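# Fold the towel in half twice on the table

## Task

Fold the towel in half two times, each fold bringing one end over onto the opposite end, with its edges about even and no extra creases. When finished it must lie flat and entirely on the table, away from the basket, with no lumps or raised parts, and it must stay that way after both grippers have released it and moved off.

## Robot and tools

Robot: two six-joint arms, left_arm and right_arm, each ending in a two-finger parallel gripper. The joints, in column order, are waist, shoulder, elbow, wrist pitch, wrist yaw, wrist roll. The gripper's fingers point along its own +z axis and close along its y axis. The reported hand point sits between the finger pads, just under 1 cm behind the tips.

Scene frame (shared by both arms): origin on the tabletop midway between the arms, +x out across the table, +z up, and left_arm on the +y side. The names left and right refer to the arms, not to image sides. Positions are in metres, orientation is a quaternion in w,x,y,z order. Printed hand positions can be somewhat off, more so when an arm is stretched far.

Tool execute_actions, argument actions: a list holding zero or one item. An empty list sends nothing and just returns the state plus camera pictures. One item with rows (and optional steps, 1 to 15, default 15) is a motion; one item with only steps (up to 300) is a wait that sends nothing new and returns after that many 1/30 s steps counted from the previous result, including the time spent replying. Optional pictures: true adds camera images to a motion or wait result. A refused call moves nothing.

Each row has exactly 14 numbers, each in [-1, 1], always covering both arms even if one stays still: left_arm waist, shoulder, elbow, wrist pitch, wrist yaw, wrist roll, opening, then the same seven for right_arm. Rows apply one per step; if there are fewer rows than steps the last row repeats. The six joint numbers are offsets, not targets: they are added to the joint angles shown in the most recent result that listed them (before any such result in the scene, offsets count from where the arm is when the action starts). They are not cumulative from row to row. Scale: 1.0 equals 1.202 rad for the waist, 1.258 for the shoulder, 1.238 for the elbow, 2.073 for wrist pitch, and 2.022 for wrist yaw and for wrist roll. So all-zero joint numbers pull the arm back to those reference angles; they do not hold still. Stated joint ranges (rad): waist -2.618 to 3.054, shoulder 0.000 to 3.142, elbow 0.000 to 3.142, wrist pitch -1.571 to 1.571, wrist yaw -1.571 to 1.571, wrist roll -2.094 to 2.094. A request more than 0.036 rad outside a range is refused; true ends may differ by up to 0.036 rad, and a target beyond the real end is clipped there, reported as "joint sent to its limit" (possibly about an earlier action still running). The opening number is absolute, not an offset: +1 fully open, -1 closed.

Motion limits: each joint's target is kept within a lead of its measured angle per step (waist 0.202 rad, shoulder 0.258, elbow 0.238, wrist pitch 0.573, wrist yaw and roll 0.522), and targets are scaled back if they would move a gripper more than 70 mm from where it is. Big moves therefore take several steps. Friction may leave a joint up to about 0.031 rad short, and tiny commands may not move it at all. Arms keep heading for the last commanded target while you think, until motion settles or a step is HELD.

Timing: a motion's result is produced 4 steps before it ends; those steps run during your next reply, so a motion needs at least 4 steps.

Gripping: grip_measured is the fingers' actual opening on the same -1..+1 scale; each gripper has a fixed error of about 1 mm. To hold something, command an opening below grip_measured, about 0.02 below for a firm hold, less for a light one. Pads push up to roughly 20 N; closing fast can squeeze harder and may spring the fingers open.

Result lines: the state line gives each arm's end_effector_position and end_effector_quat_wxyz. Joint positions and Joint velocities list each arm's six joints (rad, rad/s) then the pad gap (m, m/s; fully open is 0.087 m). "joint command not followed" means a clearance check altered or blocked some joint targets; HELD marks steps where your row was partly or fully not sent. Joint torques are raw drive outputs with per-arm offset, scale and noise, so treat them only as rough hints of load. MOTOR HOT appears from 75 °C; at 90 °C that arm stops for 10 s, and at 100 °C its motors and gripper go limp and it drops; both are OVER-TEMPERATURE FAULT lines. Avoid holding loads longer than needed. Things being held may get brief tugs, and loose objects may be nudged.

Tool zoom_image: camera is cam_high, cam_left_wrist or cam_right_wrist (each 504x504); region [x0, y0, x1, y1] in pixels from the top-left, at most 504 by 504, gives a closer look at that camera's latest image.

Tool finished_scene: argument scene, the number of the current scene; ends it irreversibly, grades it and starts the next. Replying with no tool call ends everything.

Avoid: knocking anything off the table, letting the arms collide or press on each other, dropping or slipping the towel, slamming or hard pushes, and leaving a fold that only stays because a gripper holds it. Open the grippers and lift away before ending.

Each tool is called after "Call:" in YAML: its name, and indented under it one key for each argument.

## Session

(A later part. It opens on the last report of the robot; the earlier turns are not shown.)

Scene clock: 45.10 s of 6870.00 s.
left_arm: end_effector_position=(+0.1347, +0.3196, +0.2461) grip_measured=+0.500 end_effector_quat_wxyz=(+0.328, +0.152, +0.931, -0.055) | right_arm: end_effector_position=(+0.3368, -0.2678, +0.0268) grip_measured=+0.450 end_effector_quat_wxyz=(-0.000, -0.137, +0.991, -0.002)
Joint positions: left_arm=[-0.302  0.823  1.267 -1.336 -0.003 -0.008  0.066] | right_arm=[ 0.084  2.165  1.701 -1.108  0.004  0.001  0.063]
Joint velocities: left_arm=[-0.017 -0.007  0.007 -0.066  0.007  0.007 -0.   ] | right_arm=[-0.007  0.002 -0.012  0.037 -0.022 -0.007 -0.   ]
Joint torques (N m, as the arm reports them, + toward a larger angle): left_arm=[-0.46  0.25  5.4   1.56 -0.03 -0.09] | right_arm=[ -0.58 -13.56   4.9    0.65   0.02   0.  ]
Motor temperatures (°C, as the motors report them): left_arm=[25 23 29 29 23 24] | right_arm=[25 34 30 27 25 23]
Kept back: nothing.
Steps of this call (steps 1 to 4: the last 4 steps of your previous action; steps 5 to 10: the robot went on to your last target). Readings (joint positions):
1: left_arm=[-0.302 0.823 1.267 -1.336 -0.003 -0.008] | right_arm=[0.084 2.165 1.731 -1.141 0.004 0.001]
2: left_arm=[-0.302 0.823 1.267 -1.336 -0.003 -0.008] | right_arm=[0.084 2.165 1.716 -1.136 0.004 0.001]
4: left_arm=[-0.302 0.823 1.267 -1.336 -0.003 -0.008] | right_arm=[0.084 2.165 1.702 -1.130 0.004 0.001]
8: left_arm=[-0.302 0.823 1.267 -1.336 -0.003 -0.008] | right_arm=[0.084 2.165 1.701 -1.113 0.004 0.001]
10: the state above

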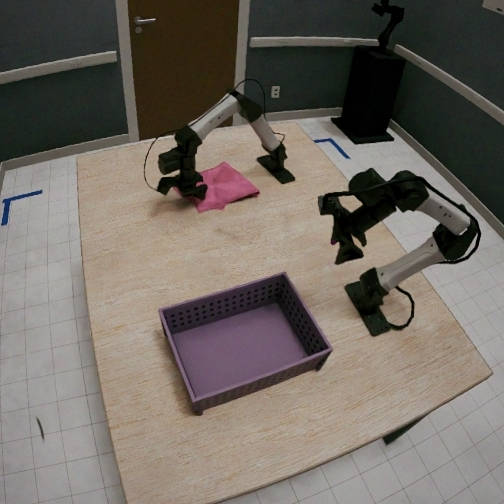

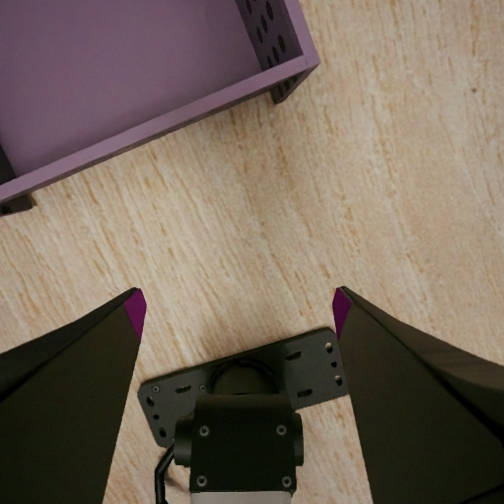

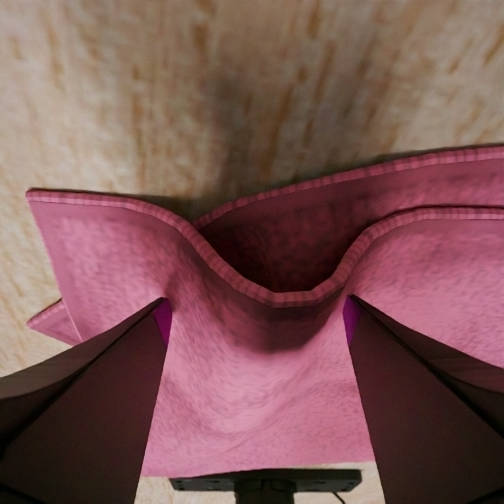

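Call:
execute_actions:
  actions:
    - {"rows":[[0,0,0,0,0,0,0.5,0,0.02,0,0,0,0,0.35],[0,0,0,0,0,0,0.5,0,0.02,0,0,0,0,0.22],[0,0,0,0,0,0,0.5,0,0.02,0,0,0,0,0.1],[0,0,0,0,0,0,0.5,0,0.02,0,0,0,0,-0.02],[0,0,0,0,0,0,0.5,0,0.02,0,0,0,0,-0.14],[0,0,0,0,0,0,0.5,0,0.02,0,0,0,0,-0.26],[0,0,0,0,0,0,0.5,0,0.02,0,0,0,0,-0.38],[0,0,0,0,0,0,0.5,0,0.02,0,0,0,0,-0.5],[0,0,0,0,0,0,0.5,0,0.02,0,0,0,0,-0.62],[0,0,0,0,0,0,0.5,0,0.02,0,0,0,0,-0.74],[0,0,0,0,0,0,0.5,0,0.02,0,0,0,0,-0.86],[0,0,0,0,0,0,0.5,0,0.02,0,0,0,0,-1]]}

Call:
execute_actions:
  actions:
    - {"rows":[[0,0,0,0,0,0,0.5,0,-0.01,0.01,-0.01,0,0,-1],[0,0,0,0,0,0,0.5,0,-0.02,0.02,-0.025,0,0,-1],[0,0,0,0,0,0,0.5,0,-0.03,0.03,-0.04,0,0,-1],[0,0,0,0,0,0,0.5,0,-0.045,0.04,-0.055,0,0,-1],[0,0,0,0,0,0,0.5,0,-0.06,0.05,-0.07,0,0,-1],[0,0,0,0,0,0,0.5,0,-0.075,0.06,-0.085,0,0,-1],[0,0,0,0,0,0,0.5,0,-0.09,0.07,-0.1,0,0,-1],[0,0,0,0,0,0,0.5,0,-0.105,0.08,-0.115,0,0,-1],[0,0,0,0,0,0,0.5,0,-0.12,0.09,-0.13,0,0,-1],[0,0,0,0,0,0,0.5,0,-0.13,0.1,-0.14,0,0,-1],[0,0,0,0,0,0,0.5,0,-0.14,0.11,-0.15,0,0,-1],[0,0,0,0,0,0,0.5,0,-0.15,0.115,-0.16,0,0,-1],[0,0,0,0,0,0,0.5,0,-0.16,0.12,-0.17,0,0,-1],[0,0,0,0,0,0,0.5,0,-0.17,0.125,-0.175,0,0,-1],[0,0,0,0,0,0,0.5,0,-0.175,0.125,-0.175,0,0,-1]]}

Call:
execute_actions:
  actions:
    - {"steps":16}
  pictures: true

Call:
zoom_image:
  camera: "cam_high"
  region: [140,110,290,240]

Scene clock: 45.97 s of 6870.00 s.
left_arm: end_effector_position=(+0.1347, +0.3196, +0.2461) grip_measured=+0.500 end_effector_quat_wxyz=(+0.328, +0.152, +0.931, -0.055) | right_arm: end_effector_position=(+0.3385, -0.2673, +0.0265) grip_measured=-0.787 end_effector_quat_wxyz=(+0.003, -0.137, +0.991, -0.002)
Joint positions: left_arm=[-0.302  0.823  1.267 -1.336 -0.003 -0.008  0.066] | right_arm=[ 0.084  2.165  1.701 -1.101  0.004  0.001  0.009]
Joint velocities: left_arm=[-0.017 -0.007 -0.007 -0.022 -0.022 -0.007  0.   ] | right_arm=[-0.012 -0.002  0.007 -0.007 -0.037 -0.037 -0.097]
Joint torques (N m, as the arm reports them, + toward a larger angle): left_arm=[-0.56  0.32  5.41  1.58 -0.02 -0.1 ] | right_arm=[ -0.5  -11.     5.72   0.43  -0.04  -0.02]
Motor temperatures (°C, as the motors report them): left_arm=[25 23 29 29 23 24] | right_arm=[25 34 30 27 25 23]
Steps of this call (steps 1 to 15: the robot went on to your last target; steps 16 to 26: the first 11 steps of this action). Readings (joint positions):
16: left_arm=[-0.302 0.823 1.267 -1.336 -0.003 -0.008] | right_arm=[0.084 2.165 1.701 -1.101 0.004 0.001]
17: left_arm=[-0.302 0.823 1.267 -1.336 -0.003 -0.008] | right_arm=[0.084 2.165 1.701 -1.101 0.004 0.001]
19: left_arm=[-0.302 0.823 1.267 -1.336 -0.003 -0.008] | right_arm=[0.084 2.165 1.701 -1.101 0.004 0.001]
23: left_arm=[-0.302 0.823 1.267 -1.336 -0.003 -0.008] | right_arm=[0.084 2.165 1.701 -1.101 0.004 0.001]
26: the state above

Scene clock: 46.47 s of 6870.00 s.
left_arm: end_effector_position=(+0.1347, +0.3196, +0.2461) grip_measured=+0.500 end_effector_quat_wxyz=(+0.328, +0.152, +0.931, -0.055) | right_arm: end_effector_position=(+0.3237, -0.2715, +0.0949) grip_measured=-0.771 end_effector_quat_wxyz=(+0.014, -0.137, +0.990, -0.000)
Joint positions: left_arm=[-0.302  0.823  1.267 -1.336 -0.003 -0.008  0.066] | right_arm=[ 0.084  2.045  1.794 -1.291  0.004  0.001  0.01 ]
Joint velocities: left_arm=[-0.007 -0.017 -0.002  0.022  0.037 -0.066 -0.   ] | right_arm=[-0.002 -0.628  0.471 -0.623 -0.022  0.037 -0.001]
Joint torques (N m, as the arm reports them, + toward a larger angle): left_arm=[-0.53  0.43  5.42  1.59 -0.01 -0.11] | right_arm=[ -0.55 -13.43   7.3    0.29   0.01  -0.03]
Motor temperatures (°C, as the motors report them): left_arm=[25 23 29 29 23 24] | right_arm=[25 34 30 27 25 23]
Steps of this call (steps 1 to 4: the last 4 steps of your previous action; steps 5 to 15: the first 11 steps of this action, its rows measured from where the robot was after step 4). Readings (joint positions):
4: left_arm=[-0.302 0.823 1.267 -1.336 -0.003 -0.008] | right_arm=[0.084 2.165 1.701 -1.101 0.004 0.001]
5: left_arm=[-0.302 0.823 1.267 -1.336 -0.003 -0.008] | right_arm=[0.084 2.165 1.701 -1.101 0.004 0.001]
6: left_arm=[-0.302 0.823 1.267 -1.336 -0.003 -0.008] | right_arm=[0.084 2.165 1.702 -1.105 0.004 0.001]
8: left_arm=[-0.302 0.823 1.267 -1.336 -0.003 -0.008] | right_arm=[0.084 2.163 1.712 -1.128 0.004 0.001]
12: left_arm=[-0.302 0.823 1.267 -1.336 -0.003 -0.008] | right_arm=[0.084 2.112 1.750 -1.216 0.004 0.001]
15: the state above

Scene clock: 47.00 s of 6870.00 s.
left_arm: end_effector_position=(+0.1347, +0.3196, +0.2461) grip_measured=+0.500 end_effector_quat_wxyz=(+0.328, +0.152, +0.931, -0.055) | right_arm: end_effector_position=(+0.2988, -0.2786, +0.1440) grip_measured=-0.771 end_effector_quat_wxyz=(+0.015, -0.137, +0.990, -0.000)
Joint positions: left_arm=[-0.302  0.823  1.267 -1.336 -0.003 -0.008  0.066] | right_arm=[ 0.084  1.945  1.846 -1.441  0.004  0.001  0.01 ]
Joint velocities: left_arm=[-0.002 -0.012 -0.007 -0.081 -0.007  0.007 -0.   ] | right_arm=[ 0.012 -0.012 -0.002  0.007 -0.007 -0.066  0.   ]
Joint torques (N m, as the arm reports them, + toward a larger angle): left_arm=[-0.47  0.25  5.37  1.58 -0.01 -0.1 ] | right_arm=[ -0.43 -10.9    6.84   0.31  -0.03   0.01]
Motor temperatures (°C, as the motors report them): left_arm=[25 23 29 29 23 24] | right_arm=[25 34 30 27 25 23]
Kept back: nothing.
Steps of this call (steps 1 to 4: the last 4 steps of your previous action; steps 5 to 16: the robot went on to your last target). Readings (joint positions):
1: left_arm=[-0.302 0.823 1.267 -1.336 -0.003 -0.008] | right_arm=[0.084 2.024 1.809 -1.313 0.004 0.001]
2: left_arm=[-0.302 0.823 1.267 -1.336 -0.003 -0.008] | right_arm=[0.084 2.003 1.821 -1.334 0.004 0.001]
4: left_arm=[-0.302 0.823 1.267 -1.336 -0.003 -0.008] | right_arm=[0.084 1.969 1.838 -1.371 0.004 0.001]
8: left_arm=[-0.302 0.823 1.267 -1.336 -0.003 -0.008] | right_arm=[0.084 1.945 1.846 -1.416 0.004 0.001]
16: the state above

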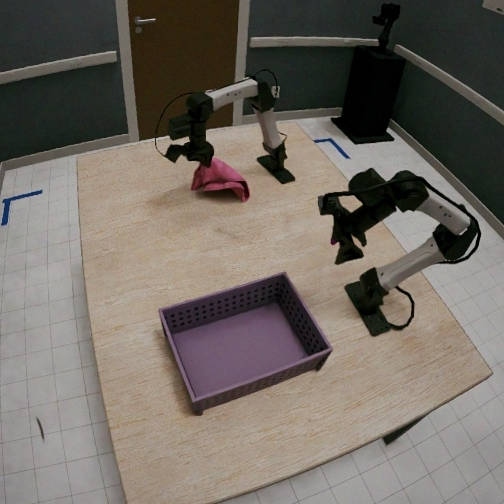

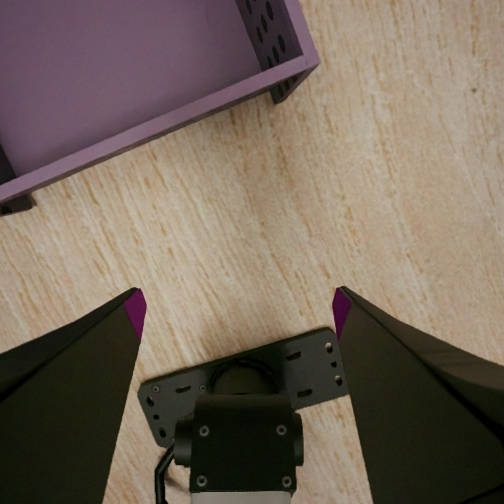

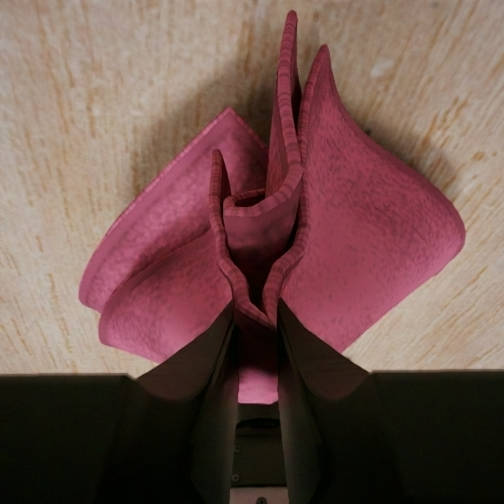

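Region (140, 110, 290, 240) of cam_high's 504x504 image, scaled by 3.360, with more detail than that image has; it fills the top 437 rows of this view, and the rest is white.

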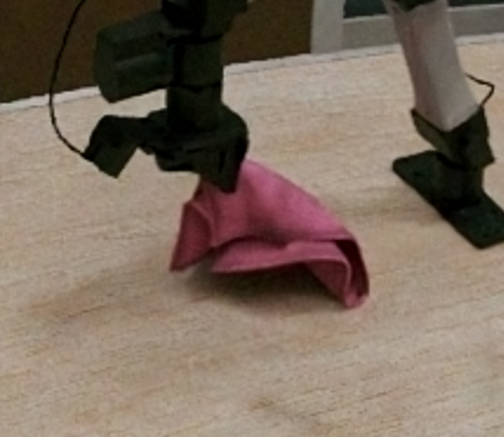

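Call:
execute_actions:
  actions:
    - {"rows":[[0,0,0,0,0,0,0.5,0,0.015,0,0.01,0,0,-1],[0,0,0,0,0,0,0.5,0,0.03,0,0.025,0,0,-1],[0,0,0,0,0,0,0.5,0,0.05,0,0.04,0,0,-1],[0,0,0,0,0,0,0.5,0,0.07,0,0.055,0,0,-1],[0,0,0,0,0,0,0.5,0,0.09,0,0.07,0,0,-1],[0,0,0,0,0,0,0.5,0,0.11,0,0.085,0,0,-1],[0,0,0,0,0,0,0.5,0,0.125,0,0.1,0,0,-1],[0,0,0,0,0,0,0.5,0,0.14,0,0.11,0,0,-1],[0,0,0,0,0,0,0.5,0,0.14,0,0.11,0,0,-1],[0,0,0,0,0,0,0.5,0,0.14,0,0.11,0,0,-1],[0,0,0,0,0,0,0.5,0,0.14,0,0.11,0,0,-0.6],[0,0,0,0,0,0,0.5,0,0.14,0,0.11,0,0,-0.2],[0,0,0,0,0,0,0.5,0,0.14,0,0.11,0,0,0.3],[0,0,0,0,0,0,0.5,0,0.14,0,0.11,0,0,0.7],[0,0,0,0,0,0,0.5,0,0.14,0,0.11,0,0,1]]}

Call:
execute_actions:
  actions:
    - {"rows":[[0,0,0,0,0,0,0.5,0,-0.03,0,0,0,0,1],[0,0,0,0,0,0,0.5,0,-0.07,-0.01,0,0,0,1],[0,0,0,0,0,0,0.5,0,-0.12,-0.03,0.01,0,0,1],[0,0,0,0,0,0,0.5,0,-0.18,-0.06,0.02,0,0,1],[0,0,0,0,0,0,0.5,0,-0.24,-0.09,0.03,0,0,1],[0,0,0,0,0,0,0.5,0,-0.3,-0.13,0.04,0,0,1],[0,0,0,0,0,0,0.5,0,-0.36,-0.17,0.05,0,0,1],[0,0,0,0,0,0,0.5,0,-0.42,-0.21,0.06,0,0,1],[0,0,0,0,0,0,0.5,0,-0.48,-0.25,0.07,0,0,1],[0,0,0,0,0,0,0.5,0,-0.54,-0.29,0.08,0,0,1],[0,0,0,0,0,0,0.5,0,-0.6,-0.33,0.09,0,0,1],[0,0,0,0,0,0,0.5,0,-0.66,-0.37,0.1,0,0,1],[0,0,0,0,0,0,0.5,0,-0.71,-0.4,0.11,0,0,1],[0,0,0,0,0,0,0.5,0,-0.75,-0.42,0.12,0,0,1],[0,0,0,0,0,0,0.5,0,-0.78,-0.43,0.12,0,0,1]]}

Call:
execute_actions:
  actions:
    - {"steps":18}
  pictures: true

Call:
zoom_image:
  camera: "cam_high"
  region: [140,130,290,240]

Scene clock: 47.80 s of 6870.00 s.
left_arm: end_effector_position=(+0.1347, +0.3196, +0.2461) grip_measured=+0.500 end_effector_quat_wxyz=(+0.328, +0.152, +0.931, -0.055) | right_arm: end_effector_position=(+0.3389, -0.2672, +0.0819) grip_measured=-0.667 end_effector_quat_wxyz=(+0.014, -0.137, +0.990, -0.000)
Joint positions: left_arm=[-0.302  0.823  1.267 -1.336 -0.003 -0.008  0.066] | right_arm=[ 0.084  2.114  1.846 -1.274  0.004  0.001  0.015]
Joint velocities: left_arm=[ 0.012 -0.017 -0.012 -0.051 -0.051 -0.037 -0.   ] | right_arm=[-0.007  0.447  0.002  0.447 -0.022  0.022  0.12 ]
Joint torques (N m, as the arm reports them, + toward a larger angle): left_arm=[-0.44  0.25  5.3   1.59 -0.02 -0.1 ] | right_arm=[ -0.42 -14.38   5.87   0.51  -0.04   0.03]
Motor temperatures (°C, as the motors report them): left_arm=[25 23 29 29 23 24] | right_arm=[25 35 30 27 25 23]
Steps of this call (steps 1 to 13: the robot went on to your last target; steps 14 to 24: the first 11 steps of this action). Readings (joint positions):
14: left_arm=[-0.302 0.823 1.267 -1.336 -0.003 -0.008] | right_arm=[0.084 1.945 1.846 -1.444 0.004 0.001]
15: left_arm=[-0.302 0.823 1.267 -1.336 -0.003 -0.008] | right_arm=[0.084 1.947 1.846 -1.440 0.004 0.001]
17: left_arm=[-0.302 0.823 1.267 -1.336 -0.003 -0.008] | right_arm=[0.084 1.959 1.846 -1.418 0.004 0.001]
21: left_arm=[-0.302 0.823 1.267 -1.336 -0.003 -0.008] | right_arm=[0.084 2.046 1.846 -1.330 0.004 0.001]
24: the state above

Scene clock: 48.30 s of 6870.00 s.
left_arm: end_effector_position=(+0.1347, +0.3196, +0.2461) grip_measured=+0.500 end_effector_quat_wxyz=(+0.328, +0.152, +0.931, -0.055) | right_arm: end_effector_position=(+0.2928, -0.2803, +0.1994) grip_measured=+0.988 end_effector_quat_wxyz=(+0.226, -0.133, +0.965, +0.029)
Joint positions: left_arm=[-0.302  0.823  1.267 -1.336 -0.003 -0.008  0.066] | right_arm=[ 0.084  1.529  1.546 -1.129  0.004  0.001  0.087]
Joint velocities: left_arm=[-0.012 -0.002  0.007  0.037  0.037  0.066  0.   ] | right_arm=[-0.002 -2.635 -1.336  0.608  0.037  0.066  0.   ]
Joint torques (N m, as the arm reports them, + toward a larger angle): left_arm=[-0.44  0.41  5.47  1.56 -0.03 -0.08] | right_arm=[-0.39 -6.47  4.54  0.91  0.01  0.  ]
Motor temperatures (°C, as the motors report them): left_arm=[25 23 29 29 23 24] | right_arm=[25 35 30 27 25 23]
Steps of this call (steps 1 to 4: the last 4 steps of your previous action; steps 5 to 15: the first 11 steps of this action, its rows measured from where the robot was after step 4). Readings (joint positions):
4: left_arm=[-0.302 0.823 1.267 -1.336 -0.003 -0.008] | right_arm=[0.084 2.130 1.846 -1.248 0.004 0.001]
5: left_arm=[-0.302 0.823 1.267 -1.336 -0.003 -0.008] | right_arm=[0.084 2.128 1.846 -1.245 0.004 0.001]
6: left_arm=[-0.302 0.823 1.267 -1.336 -0.003 -0.008] | right_arm=[0.084 2.122 1.845 -1.245 0.004 0.001]
8: left_arm=[-0.302 0.823 1.267 -1.336 -0.003 -0.008] | right_arm=[0.084 2.072 1.814 -1.234 0.004 0.001]
12: left_arm=[-0.302 0.823 1.267 -1.336 -0.003 -0.008] | right_arm=[0.084 1.798 1.673 -1.187 0.004 0.001]
15: the state above

Scene clock: 48.90 s of 6870.00 s.
left_arm: end_effector_position=(+0.1347, +0.3196, +0.2461) grip_measured=+0.500 end_effector_quat_wxyz=(+0.328, +0.152, +0.931, -0.055) | right_arm: end_effector_position=(+0.2438, -0.2942, +0.2487) grip_measured=+0.988 end_effector_quat_wxyz=(+0.363, -0.127, +0.922, +0.049)
Joint positions: left_arm=[-0.302  0.823  1.267 -1.336 -0.003 -0.008  0.066] | right_arm=[ 0.084  1.131  1.33  -1.022  0.004  0.001  0.087]
Joint velocities: left_arm=[ 0.012 -0.002 -0.012 -0.007  0.051 -0.007  0.   ] | right_arm=[-0.012 -0.012  0.007  0.095 -0.037  0.022 -0.   ]
Joint torques (N m, as the arm reports them, + toward a larger angle): left_arm=[-0.44  0.29  5.34  1.6  -0.02 -0.09] | right_arm=[-0.51 -1.34  5.12  1.66 -0.02 -0.02]
Motor temperatures (°C, as the motors report them): left_arm=[25 23 29 29 23 24] | right_arm=[25 35 30 27 25 23]
Kept back: nothing.
Steps of this call (steps 1 to 4: the last 4 steps of your previous action; steps 5 to 18: the robot went on to your last target). Readings (joint positions):
1: left_arm=[-0.302 0.823 1.267 -1.336 -0.003 -0.008] | right_arm=[0.084 1.439 1.502 -1.110 0.004 0.001]
2: left_arm=[-0.302 0.823 1.267 -1.336 -0.003 -0.008] | right_arm=[0.084 1.354 1.459 -1.092 0.004 0.001]
4: left_arm=[-0.302 0.823 1.267 -1.336 -0.003 -0.008] | right_arm=[0.084 1.216 1.390 -1.067 0.004 0.001]
8: left_arm=[-0.302 0.823 1.267 -1.336 -0.003 -0.008] | right_arm=[0.084 1.128 1.353 -1.043 0.004 0.001]
18: the state above

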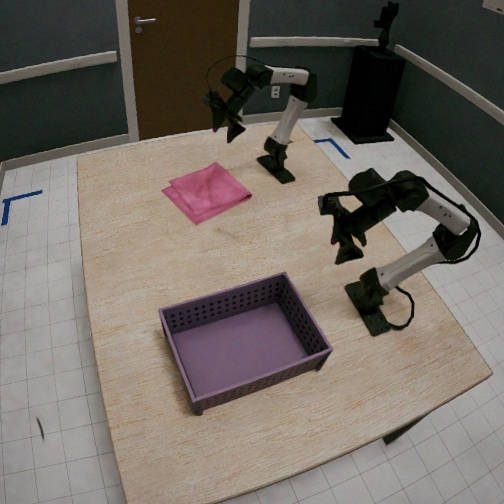

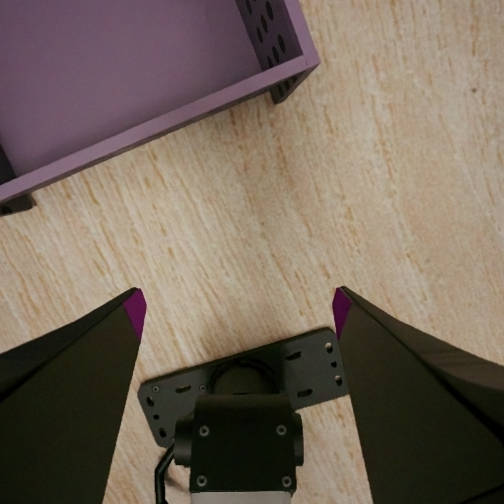

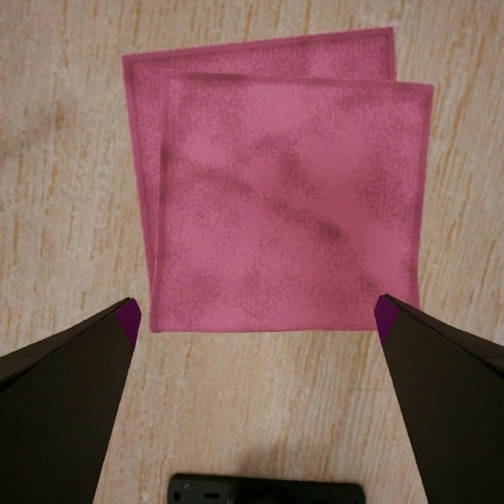

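Region (140, 130, 290, 240) of cam_high's 504x504 image, scaled by 3.360, with more detail than that image has; it fills the top 370 rows of this view, and the rest is white.

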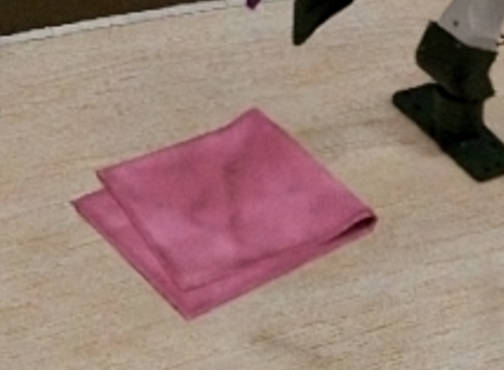

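Call:
execute_actions:
  actions:
    - {"rows":[[0,0,0,0,0,0,0.5,-0.02,0.03,0.02,-0.01,0,0.03,0.8],[0,0,0,0,0,0,0.5,-0.05,0.07,0.045,-0.02,0,0.08,0.6],[0,0,0,0,0,0,0.5,-0.08,0.13,0.08,-0.03,0,0.13,0.4],[0,0,0,0,0,0,0.5,-0.115,0.2,0.12,-0.04,0,0.18,0.2],[0,0,0,0,0,0,0.5,-0.15,0.27,0.16,-0.05,0,0.23,0],[0,0,0,0,0,0,0.5,-0.185,0.35,0.21,-0.06,0,0.28,0],[0,0,0,0,0,0,0.5,-0.22,0.43,0.26,-0.07,0,0.33,0],[0,0,0,0,0,0,0.5,-0.255,0.51,0.3,-0.08,0,0.38,0],[0,0,0,0,0,0,0.5,-0.29,0.58,0.34,-0.09,0,0.43,0],[0,0,0,0,0,0,0.5,-0.32,0.65,0.38,-0.1,0,0.47,0],[0,0,0,0,0,0,0.5,-0.345,0.71,0.42,-0.11,0,0.51,0],[0,0,0,0,0,0,0.5,-0.365,0.76,0.45,-0.12,0,0.54,0],[0,0,0,0,0,0,0.5,-0.38,0.8,0.48,-0.12,0,0.56,0],[0,0,0,0,0,0,0.5,-0.39,0.83,0.5,-0.12,0,0.575,0],[0,0,0,0,0,0,0.5,-0.395,0.86,0.508,-0.12,0,0.575,0]]}

Call:
execute_actions:
  actions:
    - {"steps":24}
  pictures: true

Scene clock: 49.73 s of 6870.00 s.
left_arm: end_effector_position=(+0.1347, +0.3196, +0.2461) grip_measured=+0.500 end_effector_quat_wxyz=(+0.328, +0.152, +0.931, -0.055) | right_arm: end_effector_position=(+0.3710, -0.3652, +0.1949) grip_measured=+0.000 end_effector_quat_wxyz=(+0.211, +0.341, +0.914, +0.066)
Joint positions: left_arm=[-0.302  0.823  1.267 -1.336 -0.003 -0.008  0.066] | right_arm=[-0.25   1.757  1.762 -1.131 -0.002  0.657  0.044]
Joint velocities: left_arm=[ 0.007  0.007 -0.007  0.007  0.007  0.022  0.   ] | right_arm=[-1.038  2.366  1.385 -0.359  0.066  2.308  0.001]
Joint torques (N m, as the arm reports them, + toward a larger angle): left_arm=[-0.52  0.33  5.3   1.57  0.01 -0.1 ] | right_arm=[-1.46 -8.3   5.88  0.79  0.06  0.01]
Motor temperatures (°C, as the motors report them): left_arm=[25 23 29 29 23 24] | right_arm=[25 35 30 27 25 23]
Steps of this call (steps 1 to 14: the robot went on to your last target; steps 15 to 25: the first 11 steps of this action). Readings (joint positions):
15: left_arm=[-0.302 0.823 1.267 -1.336 -0.003 -0.008] | right_arm=[0.083 1.132 1.331 -1.020 0.004 0.008]
16: left_arm=[-0.302 0.823 1.267 -1.336 -0.003 -0.008] | right_arm=[0.074 1.142 1.341 -1.030 0.002 0.030]
18: left_arm=[-0.302 0.823 1.267 -1.336 -0.003 -0.008] | right_arm=[0.024 1.209 1.401 -1.062 -0.001 0.120]
22: left_arm=[-0.302 0.823 1.267 -1.336 -0.003 -0.008] | right_arm=[-0.131 1.507 1.612 -1.100 -0.002 0.408]
25: the state above

Scene clock: 50.53 s of 6870.00 s.
left_arm: end_effector_position=(+0.1347, +0.3196, +0.2461) grip_measured=+0.500 end_effector_quat_wxyz=(+0.328, +0.152, +0.931, -0.055) | right_arm: end_effector_position=(+0.4025, -0.4176, +0.0622) grip_measured=+0.000 end_effector_quat_wxyz=(+0.016, +0.627, +0.779, +0.007)
Joint positions: left_arm=[-0.302  0.823  1.267 -1.336 -0.003 -0.008  0.066] | right_arm=[-0.396  2.226  1.944 -1.253  0.002  1.151  0.044]
Joint velocities: left_arm=[-0.007  0.012 -0.002 -0.022 -0.007  0.022 -0.   ] | right_arm=[-0.007 -0.017 -0.012 -0.007 -0.037  0.022  0.   ]
Joint torques (N m, as the arm reports them, + toward a larger angle): left_arm=[-0.52  0.25  5.38  1.58 -0.04 -0.09] | right_arm=[  0.   -14.91   7.05   0.29   0.06   0.12]
Motor temperatures (°C, as the motors report them): left_arm=[25 23 29 29 23 24] | right_arm=[25 35 30 27 25 23]
Kept back: nothing.
Steps of this call (steps 1 to 4: the last 4 steps of your previous action; steps 5 to 24: the robot went on to your last target). Readings (joint positions):
1: left_arm=[-0.302 0.823 1.267 -1.336 -0.003 -0.008] | right_arm=[-0.284 1.838 1.806 -1.144 -0.002 0.733]
2: left_arm=[-0.302 0.823 1.267 -1.336 -0.003 -0.008] | right_arm=[-0.314 1.917 1.846 -1.155 -0.001 0.802]
4: left_arm=[-0.302 0.823 1.267 -1.336 -0.003 -0.008] | right_arm=[-0.360 2.067 1.908 -1.173 0.001 0.919]
8: left_arm=[-0.302 0.823 1.267 -1.336 -0.003 -0.008] | right_arm=[-0.396 2.248 1.930 -1.210 0.002 1.058]
24: the state above

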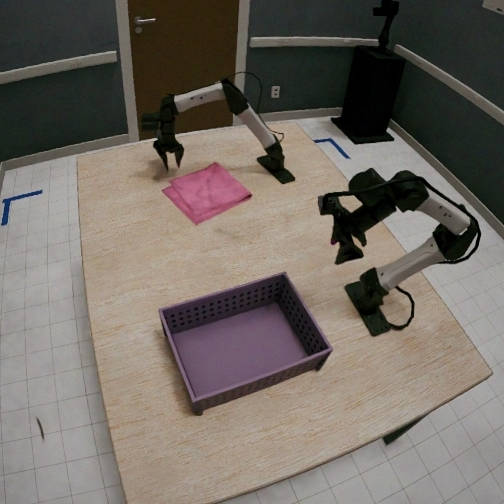

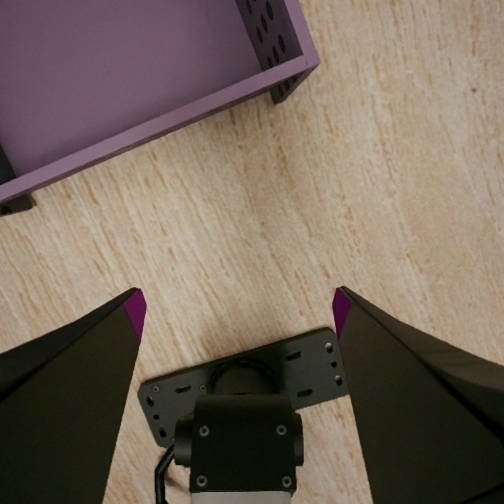

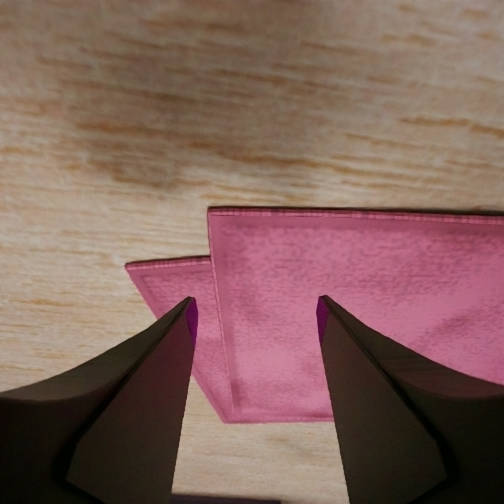

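Call:
execute_actions:
  actions:
    - {"rows":[[0,0,0,0,0,0,0.5,0.01,-0.01,-0.015,0.01,0,0,0],[0,0,0,0,0,0,0.5,0.02,-0.02,-0.03,0.02,0,0.01,0],[0,0,0,0,0,0,0.5,0.028,-0.025,-0.05,0.035,0,0.015,0],[0,0,0,0,0,0,0.5,0.028,-0.025,-0.07,0.05,0,0.015,0],[0,0,0,0,0,0,0.5,0.028,-0.025,-0.09,0.06,0,0.015,0],[0,0,0,0,0,0,0.5,0.028,-0.025,-0.11,0.07,0,0.015,0],[0,0,0,0,0,0,0.5,0.028,-0.025,-0.13,0.08,0,0.015,0],[0,0,0,0,0,0,0.5,0.028,-0.025,-0.145,0.09,0,0.015,0],[0,0,0,0,0,0,0.5,0.028,-0.025,-0.16,0.09,0,0.015,0],[0,0,0,0,0,0,0.5,0.028,-0.025,-0.17,0.09,0,0.015,0],[0,0,0,0,0,0,0.5,0.028,-0.025,-0.18,0.09,0,0.015,0]]}

Call:
execute_actions:
  actions:
    - {"steps":12}
  pictures: true

Scene clock: 51.37 s of 6870.00 s.
left_arm: end_effector_position=(+0.1347, +0.3196, +0.2461) grip_measured=+0.500 end_effector_quat_wxyz=(+0.328, +0.152, +0.931, -0.055) | right_arm: end_effector_position=(+0.3883, -0.4029, +0.0254) grip_measured=+0.000 end_effector_quat_wxyz=(+0.004, +0.623, +0.782, +0.001)
Joint positions: left_arm=[-0.302  0.823  1.267 -1.336 -0.003 -0.008  0.066] | right_arm=[-0.369  2.206  1.762 -1.12   0.002  1.169  0.044]
Joint velocities: left_arm=[ 0.002  0.012 -0.007 -0.051  0.022 -0.022  0.   ] | right_arm=[-0.002  0.002 -0.496  0.212 -0.066 -0.066  0.001]
Joint torques (N m, as the arm reports them, + toward a larger angle): left_arm=[-0.6   0.27  5.29  1.58 -0.01 -0.06] | right_arm=[ -0.14 -14.11   4.97   0.56   0.03   0.05]
Motor temperatures (°C, as the motors report them): left_arm=[25 23 29 29 23 24] | right_arm=[25 36 30 27 25 23]
Steps of this call (steps 1 to 14: the robot went on to your last target; steps 15 to 25: the first 11 steps of this action). Readings (joint positions):
15: left_arm=[-0.302 0.823 1.267 -1.336 -0.003 -0.008] | right_arm=[-0.396 2.226 1.944 -1.254 0.002 1.154]
16: left_arm=[-0.302 0.823 1.267 -1.336 -0.003 -0.008] | right_arm=[-0.395 2.225 1.941 -1.250 0.002 1.155]
18: left_arm=[-0.302 0.823 1.267 -1.336 -0.003 -0.008] | right_arm=[-0.389 2.216 1.914 -1.223 0.002 1.161]
22: left_arm=[-0.302 0.823 1.267 -1.336 -0.003 -0.008] | right_arm=[-0.371 2.206 1.825 -1.155 0.002 1.167]
25: the state above

Scene clock: 51.77 s of 6870.00 s.
left_arm: end_effector_position=(+0.1347, +0.3196, +0.2461) grip_measured=+0.500 end_effector_quat_wxyz=(+0.328, +0.152, +0.931, -0.055) | right_arm: end_effector_position=(+0.3888, -0.4029, +0.0188) grip_measured=+0.000 end_effector_quat_wxyz=(+0.007, +0.624, +0.781, +0.003)
Joint positions: left_arm=[-0.302  0.823  1.267 -1.336 -0.003 -0.008  0.066] | right_arm=[-0.369  2.206  1.735 -1.086  0.002  1.172  0.044]
Joint velocities: left_arm=[ 0.012 -0.002 -0.017 -0.051 -0.066  0.007  0.001] | right_arm=[ 0.012 -0.002  0.002 -0.022 -0.007 -0.037  0.001]
Joint torques (N m, as the arm reports them, + toward a larger angle): left_arm=[-0.45  0.31  5.38  1.59 -0.04 -0.08] | right_arm=[ -0.12 -14.24   4.87   0.52   0.04   0.09]
Motor temperatures (°C, as the motors report them): left_arm=[25 23 29 29 23 24] | right_arm=[25 36 30 27 25 23]
Kept back: nothing.
Steps of this call (steps 1 to 4: the last 4 steps of your previous action; steps 5 to 12: the robot went on to your last target). Readings (joint positions):
1: left_arm=[-0.302 0.823 1.267 -1.336 -0.003 -0.008] | right_arm=[-0.369 2.206 1.748 -1.115 0.002 1.170]
2: left_arm=[-0.302 0.823 1.267 -1.336 -0.003 -0.008] | right_arm=[-0.369 2.206 1.740 -1.112 0.002 1.170]
4: left_arm=[-0.302 0.823 1.267 -1.336 -0.003 -0.008] | right_arm=[-0.369 2.206 1.735 -1.107 0.002 1.171]
8: left_arm=[-0.302 0.823 1.267 -1.336 -0.003 -0.008] | right_arm=[-0.369 2.206 1.735 -1.092 0.002 1.172]
12: the state above

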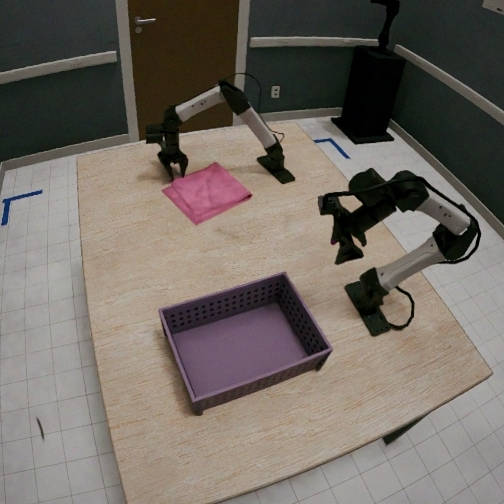

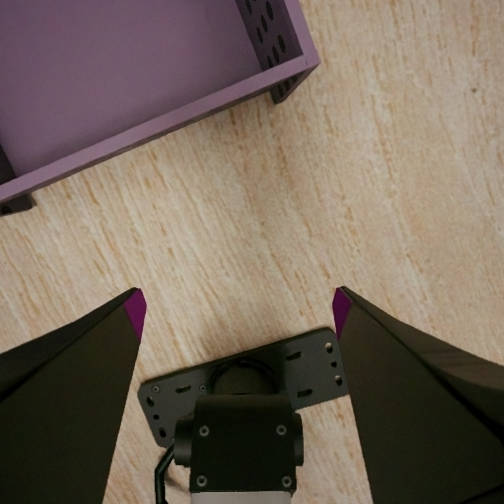

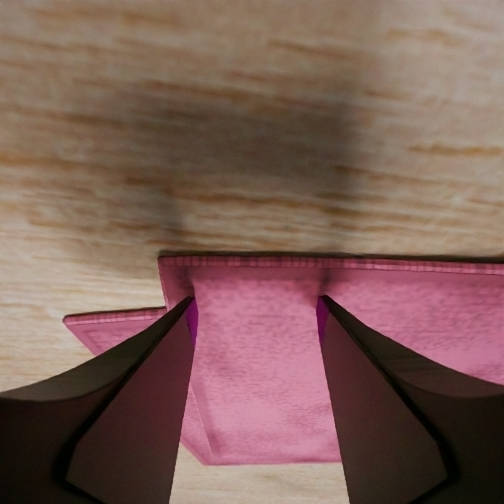

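Call:
execute_actions:
  actions:
    - {"rows":[[0,0,0,0,0,0,0.5,0,0.025,0,0,0,0,0],[0,0,0,0,0,0,0.5,0,0.04,0,0,0,0,0],[0,0,0,0,0,0,0.5,0,0.045,0,0,0,0,0],[0,0,0,0,0,0,0.5,0,0.045,0,0,0,0,0],[0,0,0,0,0,0,0.5,0,0.045,0,0,0,0,0],[0,0,0,0,0,0,0.5,0,0.045,0,0,0,0,-0.1],[0,0,0,0,0,0,0.5,0,0.045,0,0,0,0,-0.2],[0,0,0,0,0,0,0.5,0,0.045,0,0,0,0,-0.3],[0,0,0,0,0,0,0.5,0,0.045,0,0,0,0,-0.4],[0,0,0,0,0,0,0.5,0,0.045,0,0,0,0,-0.5],[0,0,0,0,0,0,0.5,0,0.045,0,0,0,0,-0.6],[0,0,0,0,0,0,0.5,0,0.045,0,0,0,0,-0.7],[0,0,0,0,0,0,0.5,0,0.045,0,0,0,0,-0.8],[0,0,0,0,0,0,0.5,0,0.045,0,0,0,0,-0.9],[0,0,0,0,0,0,0.5,0,0.045,0,0,0,0,-1]]}

Call:
execute_actions:
  actions:
    - {"steps":10}
  pictures: true

Scene clock: 52.40 s of 6870.00 s.
left_arm: end_effector_position=(+0.1347, +0.3196, +0.2461) grip_measured=+0.500 end_effector_quat_wxyz=(+0.328, +0.152, +0.931, -0.055) | right_arm: end_effector_position=(+0.3877, -0.4008, +0.0117) grip_measured=-0.544 end_effector_quat_wxyz=(-0.004, +0.624, +0.781, +0.004)
Joint positions: left_arm=[-0.302  0.823  1.267 -1.336 -0.003 -0.008  0.066] | right_arm=[-0.369  2.225  1.735 -1.084 -0.01   1.172  0.02 ]
Joint velocities: left_arm=[-0.007 -0.012 -0.007 -0.022 -0.066 -0.022 -0.   ] | right_arm=[-0.007  0.007  0.007  0.066 -0.125 -0.037 -0.098]
Joint torques (N m, as the arm reports them, + toward a larger angle): left_arm=[-0.52  0.39  5.46  1.6   0.   -0.07] | right_arm=[ -0.27 -10.32   5.75   0.25   0.17   0.06]
Motor temperatures (°C, as the motors report them): left_arm=[25 23 29 29 23 24] | right_arm=[25 36 30 27 25 23]
Steps of this call (steps 1 to 8: the robot went on to your last target; steps 9 to 19: the first 11 steps of this action). Readings (joint positions):
9: left_arm=[-0.302 0.823 1.267 -1.336 -0.003 -0.008] | right_arm=[-0.369 2.206 1.735 -1.084 0.002 1.172]
10: left_arm=[-0.302 0.823 1.267 -1.336 -0.003 -0.008] | right_arm=[-0.369 2.208 1.735 -1.084 0.002 1.172]
12: left_arm=[-0.302 0.823 1.267 -1.336 -0.003 -0.008] | right_arm=[-0.369 2.218 1.735 -1.084 0.002 1.172]
16: left_arm=[-0.302 0.823 1.267 -1.336 -0.003 -0.008] | right_arm=[-0.369 2.225 1.735 -1.085 -0.004 1.172]
19: the state above

Scene clock: 52.73 s of 6870.00 s.
left_arm: end_effector_position=(+0.1347, +0.3196, +0.2461) grip_measured=+0.500 end_effector_quat_wxyz=(+0.328, +0.152, +0.931, -0.055) | right_arm: end_effector_position=(+0.3880, -0.3995, +0.0120) grip_measured=-0.859 end_effector_quat_wxyz=(-0.005, +0.624, +0.781, +0.007)
Joint positions: left_arm=[-0.302  0.823  1.267 -1.336 -0.003 -0.008  0.066] | right_arm=[-0.369  2.225  1.735 -1.084 -0.017  1.172  0.006]
Joint velocities: left_arm=[ 0.007  0.002 -0.012  0.007  0.095  0.007  0.001] | right_arm=[-0.002  0.002 -0.007  0.007  0.037 -0.081 -0.001]
Joint torques (N m, as the arm reports them, + toward a larger angle): left_arm=[-0.48  0.37  5.39  1.58  0.01 -0.08] | right_arm=[ -0.28 -10.22   5.75   0.38   0.2    0.03]
Motor temperatures (°C, as the motors report them): left_arm=[25 23 29 29 23 24] | right_arm=[25 36 30 27 25 23]
Kept back: nothing.
Steps of this call (steps 1 to 4: the last 4 steps of your previous action; steps 5 to 10: the robot went on to your last target). Readings (joint positions):
1: left_arm=[-0.302 0.823 1.267 -1.336 -0.003 -0.008] | right_arm=[-0.369 2.225 1.735 -1.084 -0.012 1.172]
2: left_arm=[-0.302 0.823 1.267 -1.336 -0.003 -0.008] | right_arm=[-0.369 2.225 1.735 -1.084 -0.014 1.172]
4: left_arm=[-0.302 0.823 1.267 -1.336 -0.003 -0.008] | right_arm=[-0.369 2.225 1.735 -1.084 -0.017 1.172]
8: left_arm=[-0.302 0.823 1.267 -1.336 -0.003 -0.008] | right_arm=[-0.369 2.225 1.735 -1.084 -0.017 1.172]
10: the state above

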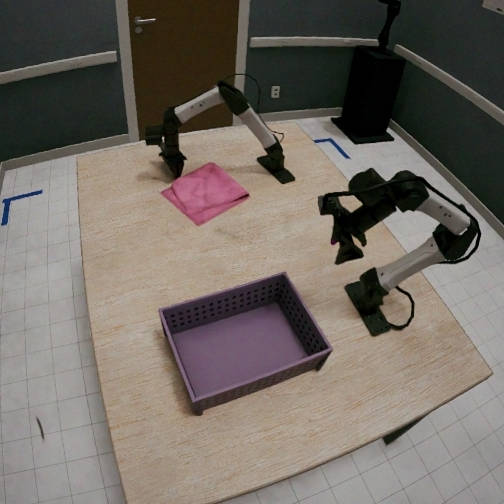

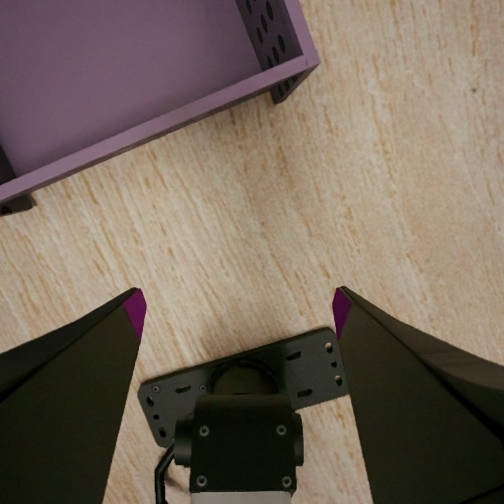

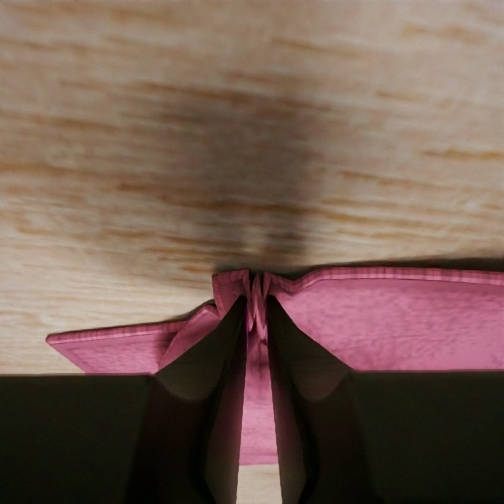

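Call:
execute_actions:
  actions:
    - {"rows":[[0,0,0,0,0,0,0.5,0,-0.02,0.02,-0.02,0,0,-1],[0,0,0,0,0,0,0.5,0,-0.03,0.045,-0.045,0,0,-1],[0,0,0,0,0,0,0.5,0,-0.035,0.07,-0.07,0,0,-1],[0,0,0,0,0,0,0.5,0,-0.035,0.095,-0.09,0,0,-1],[0,0,0,0,0,0,0.5,0.01,-0.035,0.12,-0.1,0,0,-1],[0,0,0,0,0,0,0.5,0.025,-0.025,0.14,-0.105,0,0,-1],[0,0,0,0,0,0,0.5,0.04,-0.01,0.16,-0.11,0,0,-1],[0,0,0,0,0,0,0.5,0.055,0.005,0.18,-0.115,0,0,-1],[0,0,0,0,0,0,0.5,0.07,0.02,0.2,-0.115,0,0,-1],[0,0,0,0,0,0,0.5,0.085,0.035,0.22,-0.115,0,0,-1],[0,0,0,0,0,0,0.5,0.1,0.05,0.24,-0.115,0,0,-1],[0,0,0,0,0,0,0.5,0.11,0.06,0.255,-0.115,0,0,-1],[0,0,0,0,0,0,0.5,0.118,0.07,0.265,-0.115,0,0,-1],[0,0,0,0,0,0,0.5,0.122,0.08,0.275,-0.115,0,0,-1],[0,0,0,0,0,0,0.5,0.122,0.085,0.275,-0.115,0,0,-1]]}

Call:
execute_actions:
  actions:
    - {"steps":16}
  pictures: true

Call:
zoom_image:
  camera: "cam_high"
  region: [130,130,280,240]

Scene clock: 53.53 s of 6870.00 s.
left_arm: end_effector_position=(+0.1347, +0.3196, +0.2461) grip_measured=+0.500 end_effector_quat_wxyz=(+0.328, +0.152, +0.931, -0.055) | right_arm: end_effector_position=(+0.4097, -0.3765, +0.0701) grip_measured=-0.863 end_effector_quat_wxyz=(+0.015, +0.599, +0.800, +0.019)
Joint positions: left_arm=[-0.302  0.823  1.267 -1.336 -0.003 -0.008  0.066] | right_arm=[-0.307  2.229  1.977 -1.273 -0.017  1.172  0.006]
Joint velocities: left_arm=[-0.007  0.012 -0.002 -0.051 -0.022 -0.051  0.001] | right_arm=[ 0.574  0.208  0.813 -0.286  0.037  0.007  0.   ]
Joint torques (N m, as the arm reports them, + toward a larger angle): left_arm=[-0.43  0.31  5.36  1.59  0.01 -0.07] | right_arm=[ 1.64 -9.69  6.33  0.38  0.03  0.01]
Motor temperatures (°C, as the motors report them): left_arm=[25 23 29 29 23 24] | right_arm=[25 36 30 27 25 23]
Steps of this call (steps 1 to 13: the robot went on to your last target; steps 14 to 24: the first 11 steps of this action). Readings (joint positions):
14: left_arm=[-0.302 0.823 1.267 -1.336 -0.003 -0.008] | right_arm=[-0.369 2.223 1.739 -1.086 -0.019 1.172]
15: left_arm=[-0.302 0.823 1.267 -1.336 -0.003 -0.008] | right_arm=[-0.369 2.221 1.747 -1.097 -0.019 1.172]
17: left_arm=[-0.302 0.823 1.267 -1.336 -0.003 -0.008] | right_arm=[-0.369 2.221 1.784 -1.146 -0.019 1.172]
21: left_arm=[-0.302 0.823 1.267 -1.336 -0.003 -0.008] | right_arm=[-0.355 2.221 1.896 -1.237 -0.018 1.172]
24: the state above

Scene clock: 54.07 s of 6870.00 s.
left_arm: end_effector_position=(+0.1347, +0.3196, +0.2461) grip_measured=+0.500 end_effector_quat_wxyz=(+0.328, +0.152, +0.931, -0.055) | right_arm: end_effector_position=(+0.4176, -0.3368, +0.0524) grip_measured=-0.863 end_effector_quat_wxyz=(-0.002, +0.562, +0.827, +0.010)
Joint positions: left_arm=[-0.302  0.823  1.267 -1.336 -0.003 -0.008  0.066] | right_arm=[-0.215  2.322  2.06  -1.303 -0.019  1.172  0.006]
Joint velocities: left_arm=[-0.012 -0.012 -0.012 -0.007  0.022 -0.037  0.001] | right_arm=[-0.022 -0.007  0.007 -0.066  0.066  0.022 -0.   ]
Joint torques (N m, as the arm reports them, + toward a larger angle): left_arm=[-0.57  0.34  5.28  1.6  -0.01 -0.08] | right_arm=[ -1.3  -13.84   6.79   0.25   0.     0.02]
Motor temperatures (°C, as the motors report them): left_arm=[25 23 29 29 23 24] | right_arm=[25 36 30 27 25 23]
Kept back: nothing.
Steps of this call (steps 1 to 4: the last 4 steps of your previous action; steps 5 to 16: the robot went on to your last target). Readings (joint positions):
1: left_arm=[-0.302 0.823 1.267 -1.336 -0.003 -0.008] | right_arm=[-0.286 2.237 2.003 -1.279 -0.017 1.172]
2: left_arm=[-0.302 0.823 1.267 -1.336 -0.003 -0.008] | right_arm=[-0.265 2.248 2.025 -1.281 -0.017 1.172]
4: left_arm=[-0.302 0.823 1.267 -1.336 -0.003 -0.008] | right_arm=[-0.232 2.273 2.054 -1.283 -0.017 1.172]
8: left_arm=[-0.302 0.823 1.267 -1.336 -0.003 -0.008] | right_arm=[-0.213 2.312 2.060 -1.292 -0.019 1.172]
16: the state above

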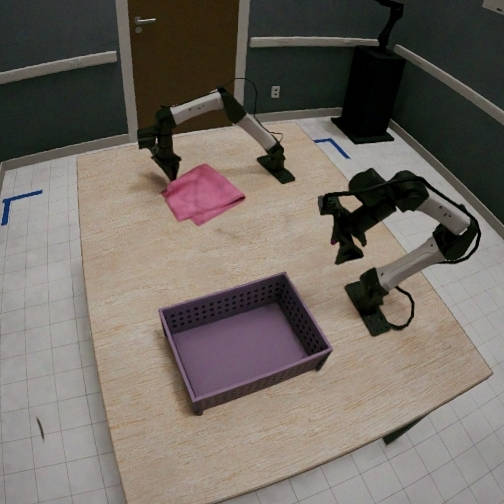

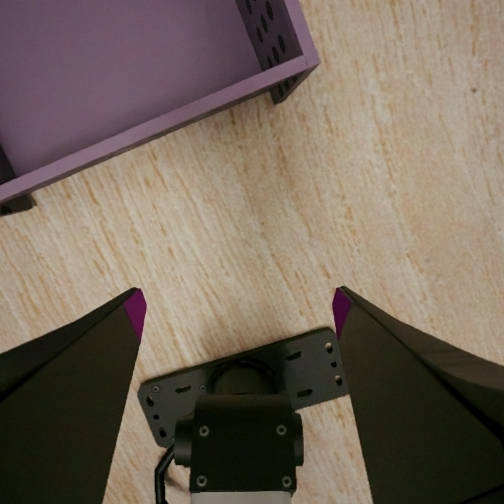

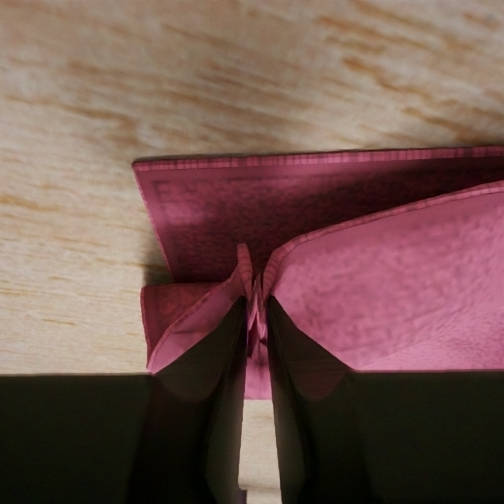

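Region (130, 130, 280, 240) of cam_high's 504x504 image, scaled by 3.360, with more detail than that image has; it fills the top 370 rows of this view, and the rest is white.

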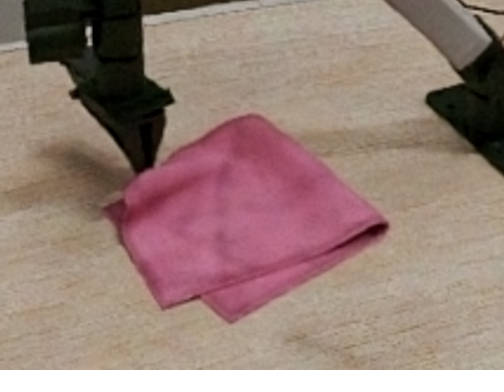

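Call:
execute_actions:
  actions: []

Scene clock: 54.50 s of 6870.00 s.
left_arm: end_effector_position=(+0.1347, +0.3196, +0.2461) grip_measured=+0.500 end_effector_quat_wxyz=(+0.328, +0.152, +0.931, -0.055) | right_arm: end_effector_position=(+0.4173, -0.3368, +0.0524) grip_measured=-0.863 end_effector_quat_wxyz=(-0.003, +0.562, +0.827, +0.010)
Joint positions: left_arm=[-0.302  0.823  1.267 -1.336 -0.003 -0.008  0.066] | right_arm=[-0.215  2.322  2.06  -1.304 -0.019  1.172  0.006]
Joint velocities: left_arm=[-0.002 -0.007  0.007 -0.007  0.022 -0.007  0.   ] | right_arm=[ 0.007  0.002 -0.002  0.022  0.007  0.007  0.001]
Joint torques (N m, as the arm reports them, + toward a larger angle): left_arm=[-0.54  0.35  5.37  1.58  0.02 -0.09] | right_arm=[ -0.92 -13.68   7.04   0.23   0.07   0.  ]
Motor temperatures (°C, as the motors report them): left_arm=[25 23 29 29 23 24] | right_arm=[25 36 30 27 25 23]
Kept back: nothing.
Steps of this call (steps 1 to 13: the robot went on to your last target). Readings (joint positions):
1: left_arm=[-0.302 0.823 1.267 -1.336 -0.003 -0.008] | right_arm=[-0.215 2.322 2.060 -1.303 -0.019 1.172]
2: left_arm=[-0.302 0.823 1.267 -1.336 -0.003 -0.008] | right_arm=[-0.215 2.322 2.060 -1.303 -0.019 1.172]
4: left_arm=[-0.302 0.823 1.267 -1.336 -0.003 -0.008] | right_arm=[-0.215 2.322 2.060 -1.303 -0.019 1.172]
8: left_arm=[-0.302 0.823 1.267 -1.336 -0.003 -0.008] | right_arm=[-0.215 2.322 2.060 -1.304 -0.019 1.172]
13: the state above

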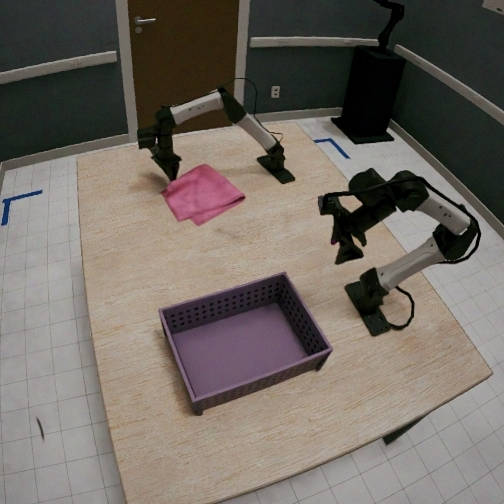

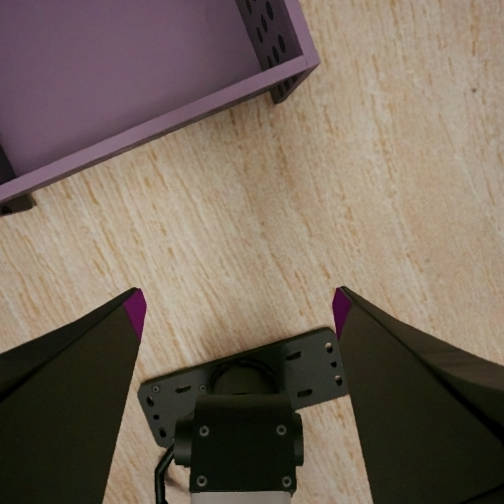

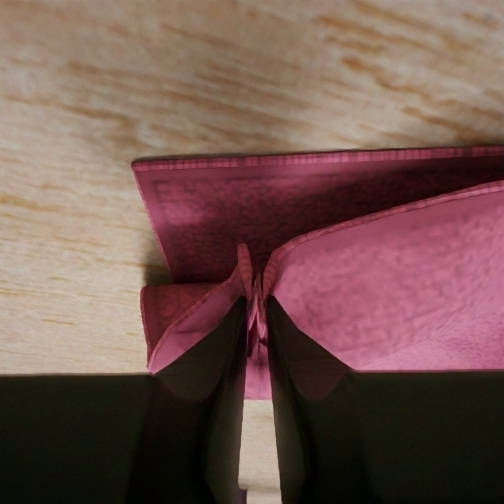

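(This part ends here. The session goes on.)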